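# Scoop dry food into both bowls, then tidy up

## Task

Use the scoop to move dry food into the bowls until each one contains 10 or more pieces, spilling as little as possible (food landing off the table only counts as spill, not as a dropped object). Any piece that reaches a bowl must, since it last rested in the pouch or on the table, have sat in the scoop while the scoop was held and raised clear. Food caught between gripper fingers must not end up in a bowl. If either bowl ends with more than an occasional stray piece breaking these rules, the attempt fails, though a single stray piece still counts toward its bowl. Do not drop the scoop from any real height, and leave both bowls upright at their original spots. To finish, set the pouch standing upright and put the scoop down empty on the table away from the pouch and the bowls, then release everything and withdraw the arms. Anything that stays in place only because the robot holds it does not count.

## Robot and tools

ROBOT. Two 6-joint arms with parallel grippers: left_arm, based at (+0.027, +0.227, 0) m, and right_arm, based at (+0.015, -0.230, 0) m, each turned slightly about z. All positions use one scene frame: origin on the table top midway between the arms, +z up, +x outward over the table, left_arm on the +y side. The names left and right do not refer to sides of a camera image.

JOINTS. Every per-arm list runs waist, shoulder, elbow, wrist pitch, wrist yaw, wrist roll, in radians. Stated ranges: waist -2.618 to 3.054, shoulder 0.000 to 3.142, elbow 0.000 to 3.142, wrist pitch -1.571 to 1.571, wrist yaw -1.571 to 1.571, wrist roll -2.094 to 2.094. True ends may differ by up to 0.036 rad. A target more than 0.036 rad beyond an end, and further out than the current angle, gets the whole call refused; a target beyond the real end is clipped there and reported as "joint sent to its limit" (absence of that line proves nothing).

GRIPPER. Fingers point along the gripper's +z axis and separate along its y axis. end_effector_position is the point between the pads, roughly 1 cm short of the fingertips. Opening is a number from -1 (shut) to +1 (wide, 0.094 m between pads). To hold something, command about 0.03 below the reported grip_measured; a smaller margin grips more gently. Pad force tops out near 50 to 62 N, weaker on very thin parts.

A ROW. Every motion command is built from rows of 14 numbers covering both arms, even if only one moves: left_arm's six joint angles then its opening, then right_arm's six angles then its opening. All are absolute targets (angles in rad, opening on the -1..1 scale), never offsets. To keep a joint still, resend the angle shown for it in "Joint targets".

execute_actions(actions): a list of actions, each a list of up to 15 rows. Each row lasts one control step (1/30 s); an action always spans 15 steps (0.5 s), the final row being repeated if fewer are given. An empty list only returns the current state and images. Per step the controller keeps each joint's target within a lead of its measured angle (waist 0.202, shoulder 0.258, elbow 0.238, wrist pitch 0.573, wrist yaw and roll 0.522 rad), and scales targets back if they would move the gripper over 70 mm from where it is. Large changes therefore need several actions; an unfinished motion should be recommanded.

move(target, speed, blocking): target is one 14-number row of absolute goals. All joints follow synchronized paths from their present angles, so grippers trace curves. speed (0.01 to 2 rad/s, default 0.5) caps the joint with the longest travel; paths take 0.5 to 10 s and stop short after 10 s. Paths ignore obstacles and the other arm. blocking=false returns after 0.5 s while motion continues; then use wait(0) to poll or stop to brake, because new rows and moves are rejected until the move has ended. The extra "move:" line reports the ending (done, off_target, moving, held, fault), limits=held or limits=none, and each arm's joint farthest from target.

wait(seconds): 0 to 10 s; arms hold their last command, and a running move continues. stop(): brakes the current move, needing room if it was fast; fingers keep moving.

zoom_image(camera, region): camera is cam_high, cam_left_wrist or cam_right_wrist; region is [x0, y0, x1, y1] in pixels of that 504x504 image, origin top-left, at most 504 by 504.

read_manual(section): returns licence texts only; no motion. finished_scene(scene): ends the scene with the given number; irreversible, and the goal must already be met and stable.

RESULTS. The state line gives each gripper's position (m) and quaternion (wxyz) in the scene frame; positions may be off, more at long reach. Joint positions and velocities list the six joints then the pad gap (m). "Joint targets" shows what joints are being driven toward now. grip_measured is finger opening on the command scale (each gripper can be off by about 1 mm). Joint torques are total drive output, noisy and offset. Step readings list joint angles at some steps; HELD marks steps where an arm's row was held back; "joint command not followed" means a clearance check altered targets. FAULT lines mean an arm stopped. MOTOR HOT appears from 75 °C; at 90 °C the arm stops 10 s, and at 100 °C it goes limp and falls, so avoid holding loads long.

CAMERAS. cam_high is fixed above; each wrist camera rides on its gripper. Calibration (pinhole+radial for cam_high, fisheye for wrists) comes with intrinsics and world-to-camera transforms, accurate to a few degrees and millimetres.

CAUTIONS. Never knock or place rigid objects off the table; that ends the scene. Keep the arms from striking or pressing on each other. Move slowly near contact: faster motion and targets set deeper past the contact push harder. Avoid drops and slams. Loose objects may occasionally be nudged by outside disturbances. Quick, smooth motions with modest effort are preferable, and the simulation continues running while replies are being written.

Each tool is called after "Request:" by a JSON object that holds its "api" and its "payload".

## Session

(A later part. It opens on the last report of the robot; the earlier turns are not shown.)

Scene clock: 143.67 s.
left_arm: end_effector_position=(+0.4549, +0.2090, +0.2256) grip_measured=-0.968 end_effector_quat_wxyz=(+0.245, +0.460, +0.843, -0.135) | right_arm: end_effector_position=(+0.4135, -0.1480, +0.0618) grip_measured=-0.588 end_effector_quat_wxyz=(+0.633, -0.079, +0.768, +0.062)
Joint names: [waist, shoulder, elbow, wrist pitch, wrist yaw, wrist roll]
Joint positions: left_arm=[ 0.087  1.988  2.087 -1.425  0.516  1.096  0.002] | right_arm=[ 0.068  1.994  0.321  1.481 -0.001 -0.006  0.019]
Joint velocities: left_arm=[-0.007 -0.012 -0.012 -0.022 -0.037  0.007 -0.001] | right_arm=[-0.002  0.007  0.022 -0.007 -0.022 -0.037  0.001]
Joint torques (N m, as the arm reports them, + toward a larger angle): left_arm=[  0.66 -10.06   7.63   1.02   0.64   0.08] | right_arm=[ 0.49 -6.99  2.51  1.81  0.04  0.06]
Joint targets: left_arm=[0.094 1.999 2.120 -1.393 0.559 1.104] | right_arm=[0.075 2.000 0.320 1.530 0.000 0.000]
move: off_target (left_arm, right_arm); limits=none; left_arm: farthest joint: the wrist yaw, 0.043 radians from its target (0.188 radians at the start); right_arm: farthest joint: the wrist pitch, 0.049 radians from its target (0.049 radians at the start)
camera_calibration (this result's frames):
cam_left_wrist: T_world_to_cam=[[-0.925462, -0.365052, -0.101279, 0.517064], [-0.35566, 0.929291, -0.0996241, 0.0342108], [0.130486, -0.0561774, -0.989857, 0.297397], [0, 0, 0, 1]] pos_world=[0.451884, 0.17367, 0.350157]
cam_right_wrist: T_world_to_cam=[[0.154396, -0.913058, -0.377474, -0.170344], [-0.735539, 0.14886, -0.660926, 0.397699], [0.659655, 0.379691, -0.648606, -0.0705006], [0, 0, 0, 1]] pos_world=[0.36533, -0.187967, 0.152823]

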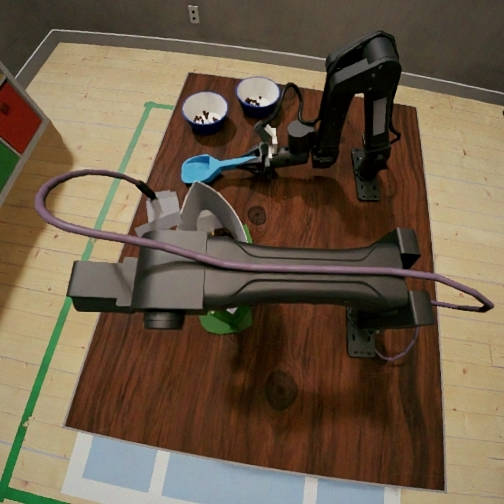

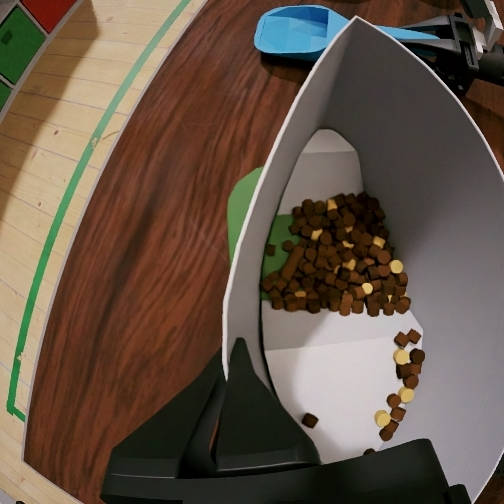

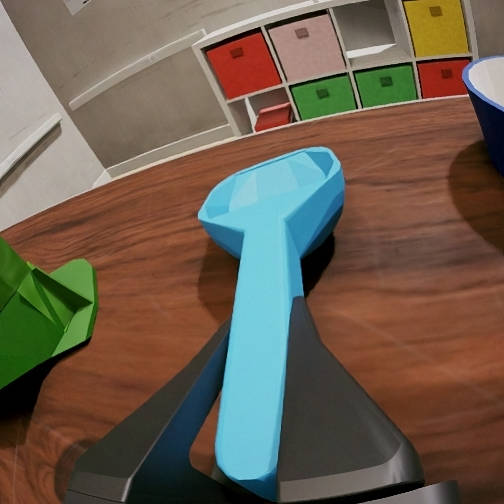

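Request:
{"api": "move", "payload": {"target": [0.094,1.999,2.12,-1.393,0.559,1.104,-0.2, 0.075,2.025,0.32,1.53,0,0,-0.62], "speed": 0.05}}

Scene clock: 145.23 s.
left_arm: end_effector_position=(+0.4584, +0.2072, +0.2279) grip_measured=-0.202 end_effector_quat_wxyz=(+0.255, +0.462, +0.838, -0.136) | right_arm: end_effector_position=(+0.4129, -0.1481, +0.0569) grip_measured=-0.588 end_effector_quat_wxyz=(+0.630, -0.080, +0.770, +0.062)
Joint names: [waist, shoulder, elbow, wrist pitch, wrist yaw, wrist roll]
Joint positions: left_arm=[ 0.087  1.988  2.087 -1.409  0.532  1.098  0.038] | right_arm=[ 0.068  2.017  0.321  1.496 -0.001 -0.006  0.019]
Joint velocities: left_arm=[ 0.002 -0.002 -0.002  0.022  0.007 -0.022  0.   ] | right_arm=[-0.007  0.007  0.007 -0.007  0.007  0.007 -0.001]
Joint torques (N m, as the arm reports them, + toward a larger angle): left_arm=[  0.46 -10.31   7.57   0.82   0.53   0.03] | right_arm=[ 0.42 -6.84  2.45  1.66  0.05  0.07]
Joint targets: left_arm=[0.094 1.999 2.120 -1.393 0.559 1.104] | right_arm=[0.075 2.025 0.320 1.530 -0.000 -0.000]
move: off_target (left_arm, right_arm); limits=none; left_arm: farthest joint: the elbow, 0.033 radians from its target (0.033 radians at the start); right_arm: farthest joint: the wrist pitch, 0.034 radians from its target (0.049 radians at the start)
camera_calibration (this result's frames):
cam_left_wrist: T_world_to_cam=[[-0.925545, -0.360596, -0.115486, 0.522267], [-0.347777, 0.93021, -0.117304, 0.03766], [0.149726, -0.0684069, -0.986358, 0.291991], [0, 0, 0, 1]] pos_world=[0.45276, 0.17327, 0.35274]
cam_right_wrist: T_world_to_cam=[[0.151857, -0.913572, -0.377262, -0.171247], [-0.739971, 0.147964, -0.656163, 0.395492], [0.655273, 0.378806, -0.653547, -0.0712987], [0, 0, 0, 1]] pos_world=[0.365378, -0.187957, 0.148305]

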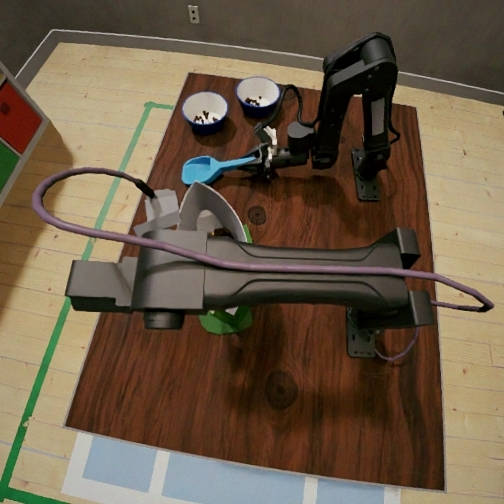

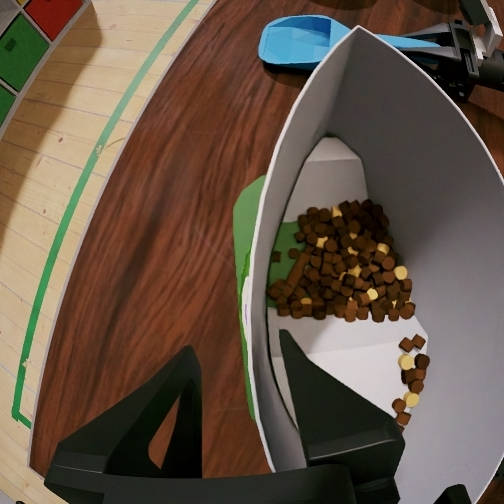

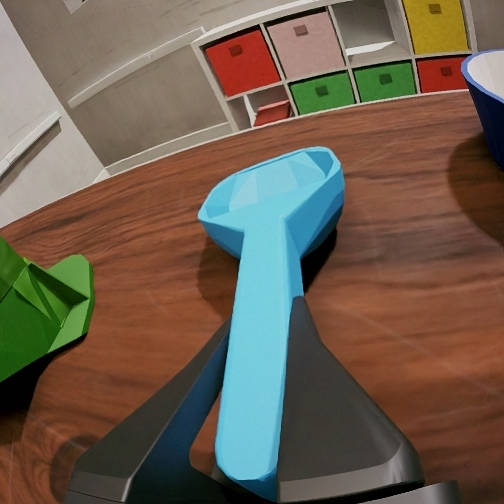

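Request:
{"api": "move", "payload": {"target": [0.203,2.01,2.31,-1.55,0.746,1.181,-0.2, 0.075,2.02,0.32,1.53,0,0,-0.2], "speed": 0.4}}

Scene clock: 146.90 s.
left_arm: end_effector_position=(+0.4572, +0.2256, +0.2918) grip_measured=-0.202 end_effector_quat_wxyz=(+0.344, +0.456, +0.805, -0.158) | right_arm: end_effector_position=(+0.4135, -0.1480, +0.0599) grip_measured=-0.203 end_effector_quat_wxyz=(+0.635, -0.079, +0.766, +0.062)
Joint names: [waist, shoulder, elbow, wrist pitch, wrist yaw, wrist roll]
Joint positions: left_arm=[ 0.195  2.001  2.288 -1.528  0.717  1.176  0.038] | right_arm=[ 0.068  2.017  0.321  1.508 -0.001 -0.006  0.037]
Joint velocities: left_arm=[-0.012 -0.002  0.007  0.007 -0.037 -0.051  0.   ] | right_arm=[-0.007  0.012  0.017  0.037 -0.037  0.081  0.001]
Joint torques (N m, as the arm reports them, + toward a larger angle): left_arm=[  0.53 -10.41   6.3    0.54   0.52   0.05] | right_arm=[ 0.46 -7.22  2.42  1.57  0.02  0.07]
Joint targets: left_arm=[0.203 2.010 2.310 -1.550 0.746 1.181] | right_arm=[0.075 2.020 0.320 1.530 -0.000 -0.000]
move: off_target (left_arm, right_arm); limits=none; left_arm: farthest joint: the wrist yaw, 0.029 radians from its target (0.214 radians at the start); right_arm: farthest joint: the wrist pitch, 0.022 radians from its target (0.034 radians at the start)
camera_calibration (this result's frames):
cam_left_wrist: T_world_to_cam=[[-0.905318, -0.374655, -0.200082, 0.553809], [-0.31197, 0.906231, -0.285343, 0.0656436], [0.288226, -0.195906, -0.937308, 0.307685], [0, 0, 0, 1]] pos_world=[0.433169, 0.208277, 0.417934]
cam_right_wrist: T_world_to_cam=[[0.156373, -0.912659, -0.377626, -0.171815], [-0.732069, 0.149561, -0.66461, 0.395329], [0.66304, 0.380375, -0.644742, -0.0732795], [0, 0, 0, 1]] pos_world=[0.364863, -0.188061, 0.150611]

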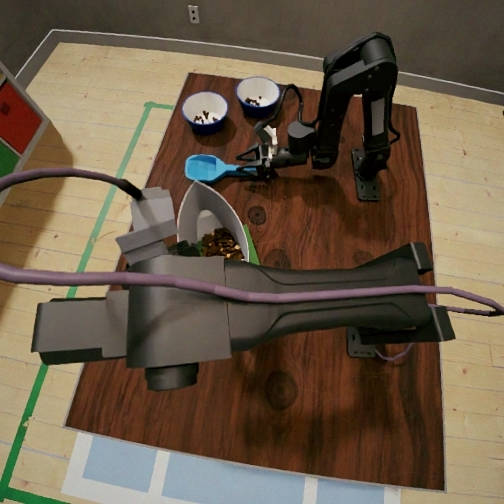

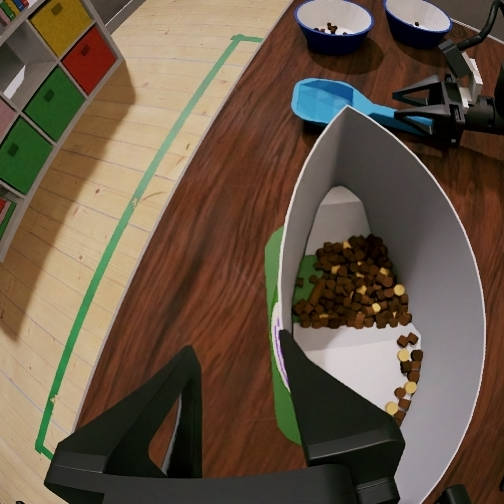

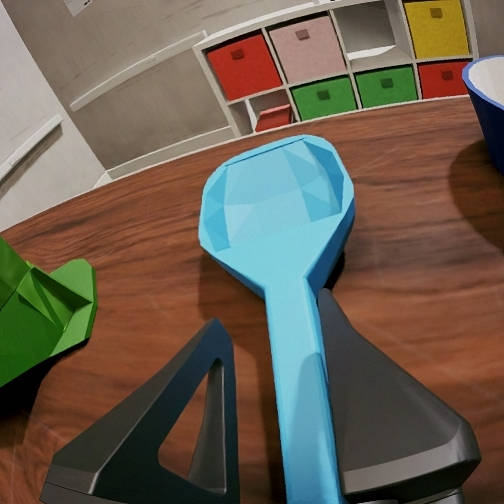

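Request:
{"api": "move", "payload": {"target": [0.9,1.0,1.1,-0.5,0,0,-0.2, 0.075,1.0,0.6,0.3,0,0,-0.2], "speed": 0.8}}

Scene clock: 149.93 s.
left_arm: end_effector_position=(+0.2261, +0.5120, +0.3174) grip_measured=-0.201 end_effector_quat_wxyz=(+0.475, -0.386, +0.752, +0.245) | right_arm: end_effector_position=(+0.3814, -0.1545, +0.2585) grip_measured=-0.203 end_effector_quat_wxyz=(+0.655, -0.077, +0.749, +0.064)
Joint names: [waist, shoulder, elbow, wrist pitch, wrist yaw, wrist roll]
Joint positions: left_arm=[ 0.889  1.027  1.107 -0.522  0.012  0.008  0.038] | right_arm=[ 0.068  1.017  0.572  0.311 -0.001 -0.006  0.037]
Joint velocities: left_arm=[-0.012 -0.002 -0.032  0.037  0.007 -0.022 -0.001] | right_arm=[-0.002 -0.012 -0.007 -0.022  0.022  0.007 -0.   ]
Joint torques (N m, as the arm reports them, + toward a larger angle): left_arm=[ 0.82 -4.8   5.58  2.09 -0.06 -0.03] | right_arm=[ 0.37 -4.4   8.72  1.32  0.03  0.09]
Joint targets: left_arm=[0.900 1.000 1.100 -0.500 0.000 -0.000] | right_arm=[0.075 1.000 0.600 0.300 0.000 0.000]
move: off_target (left_arm, right_arm); limits=none; left_arm: farthest joint: the shoulder, 0.027 radians from its target (1.001 radians at the start); right_arm: farthest joint: the elbow, 0.028 radians from its target (0.279 radians at the start)
camera_calibration (this result's frames):
cam_left_wrist: T_world_to_cam=[[0.730359, -0.655182, -0.193166, 0.228569], [-0.615435, -0.5085, -0.602219, 0.634904], [0.296338, 0.558717, -0.774609, 0.0145226], [0, 0, 0, 1]] pos_world=[0.2195, 0.464489, 0.437752]
cam_right_wrist: T_world_to_cam=[[0.176028, -0.908686, -0.378554, -0.10435], [-0.696595, 0.156731, -0.700136, 0.501586], [0.695535, 0.386943, -0.605397, 0.0569777], [0, 0, 0, 1]] pos_world=[0.328141, -0.195483, 0.34617]

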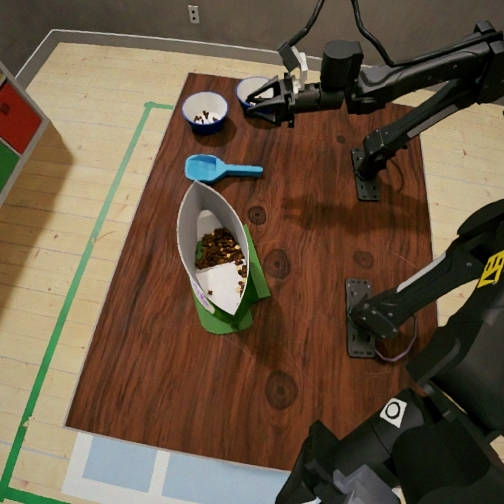

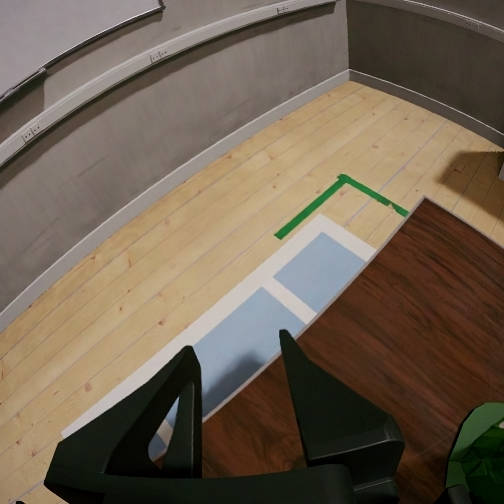

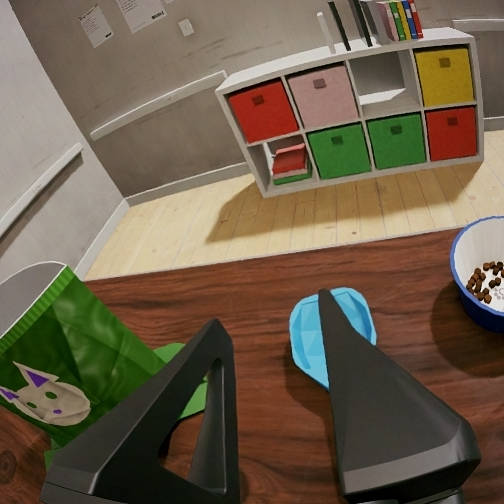

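Everything is in place: pouch upright, scoop laid clear, both bowls filled, arms clear.

Request:
{"api": "finished_scene", "payload": {"scene": 1}}

The scene is finished: the task was done.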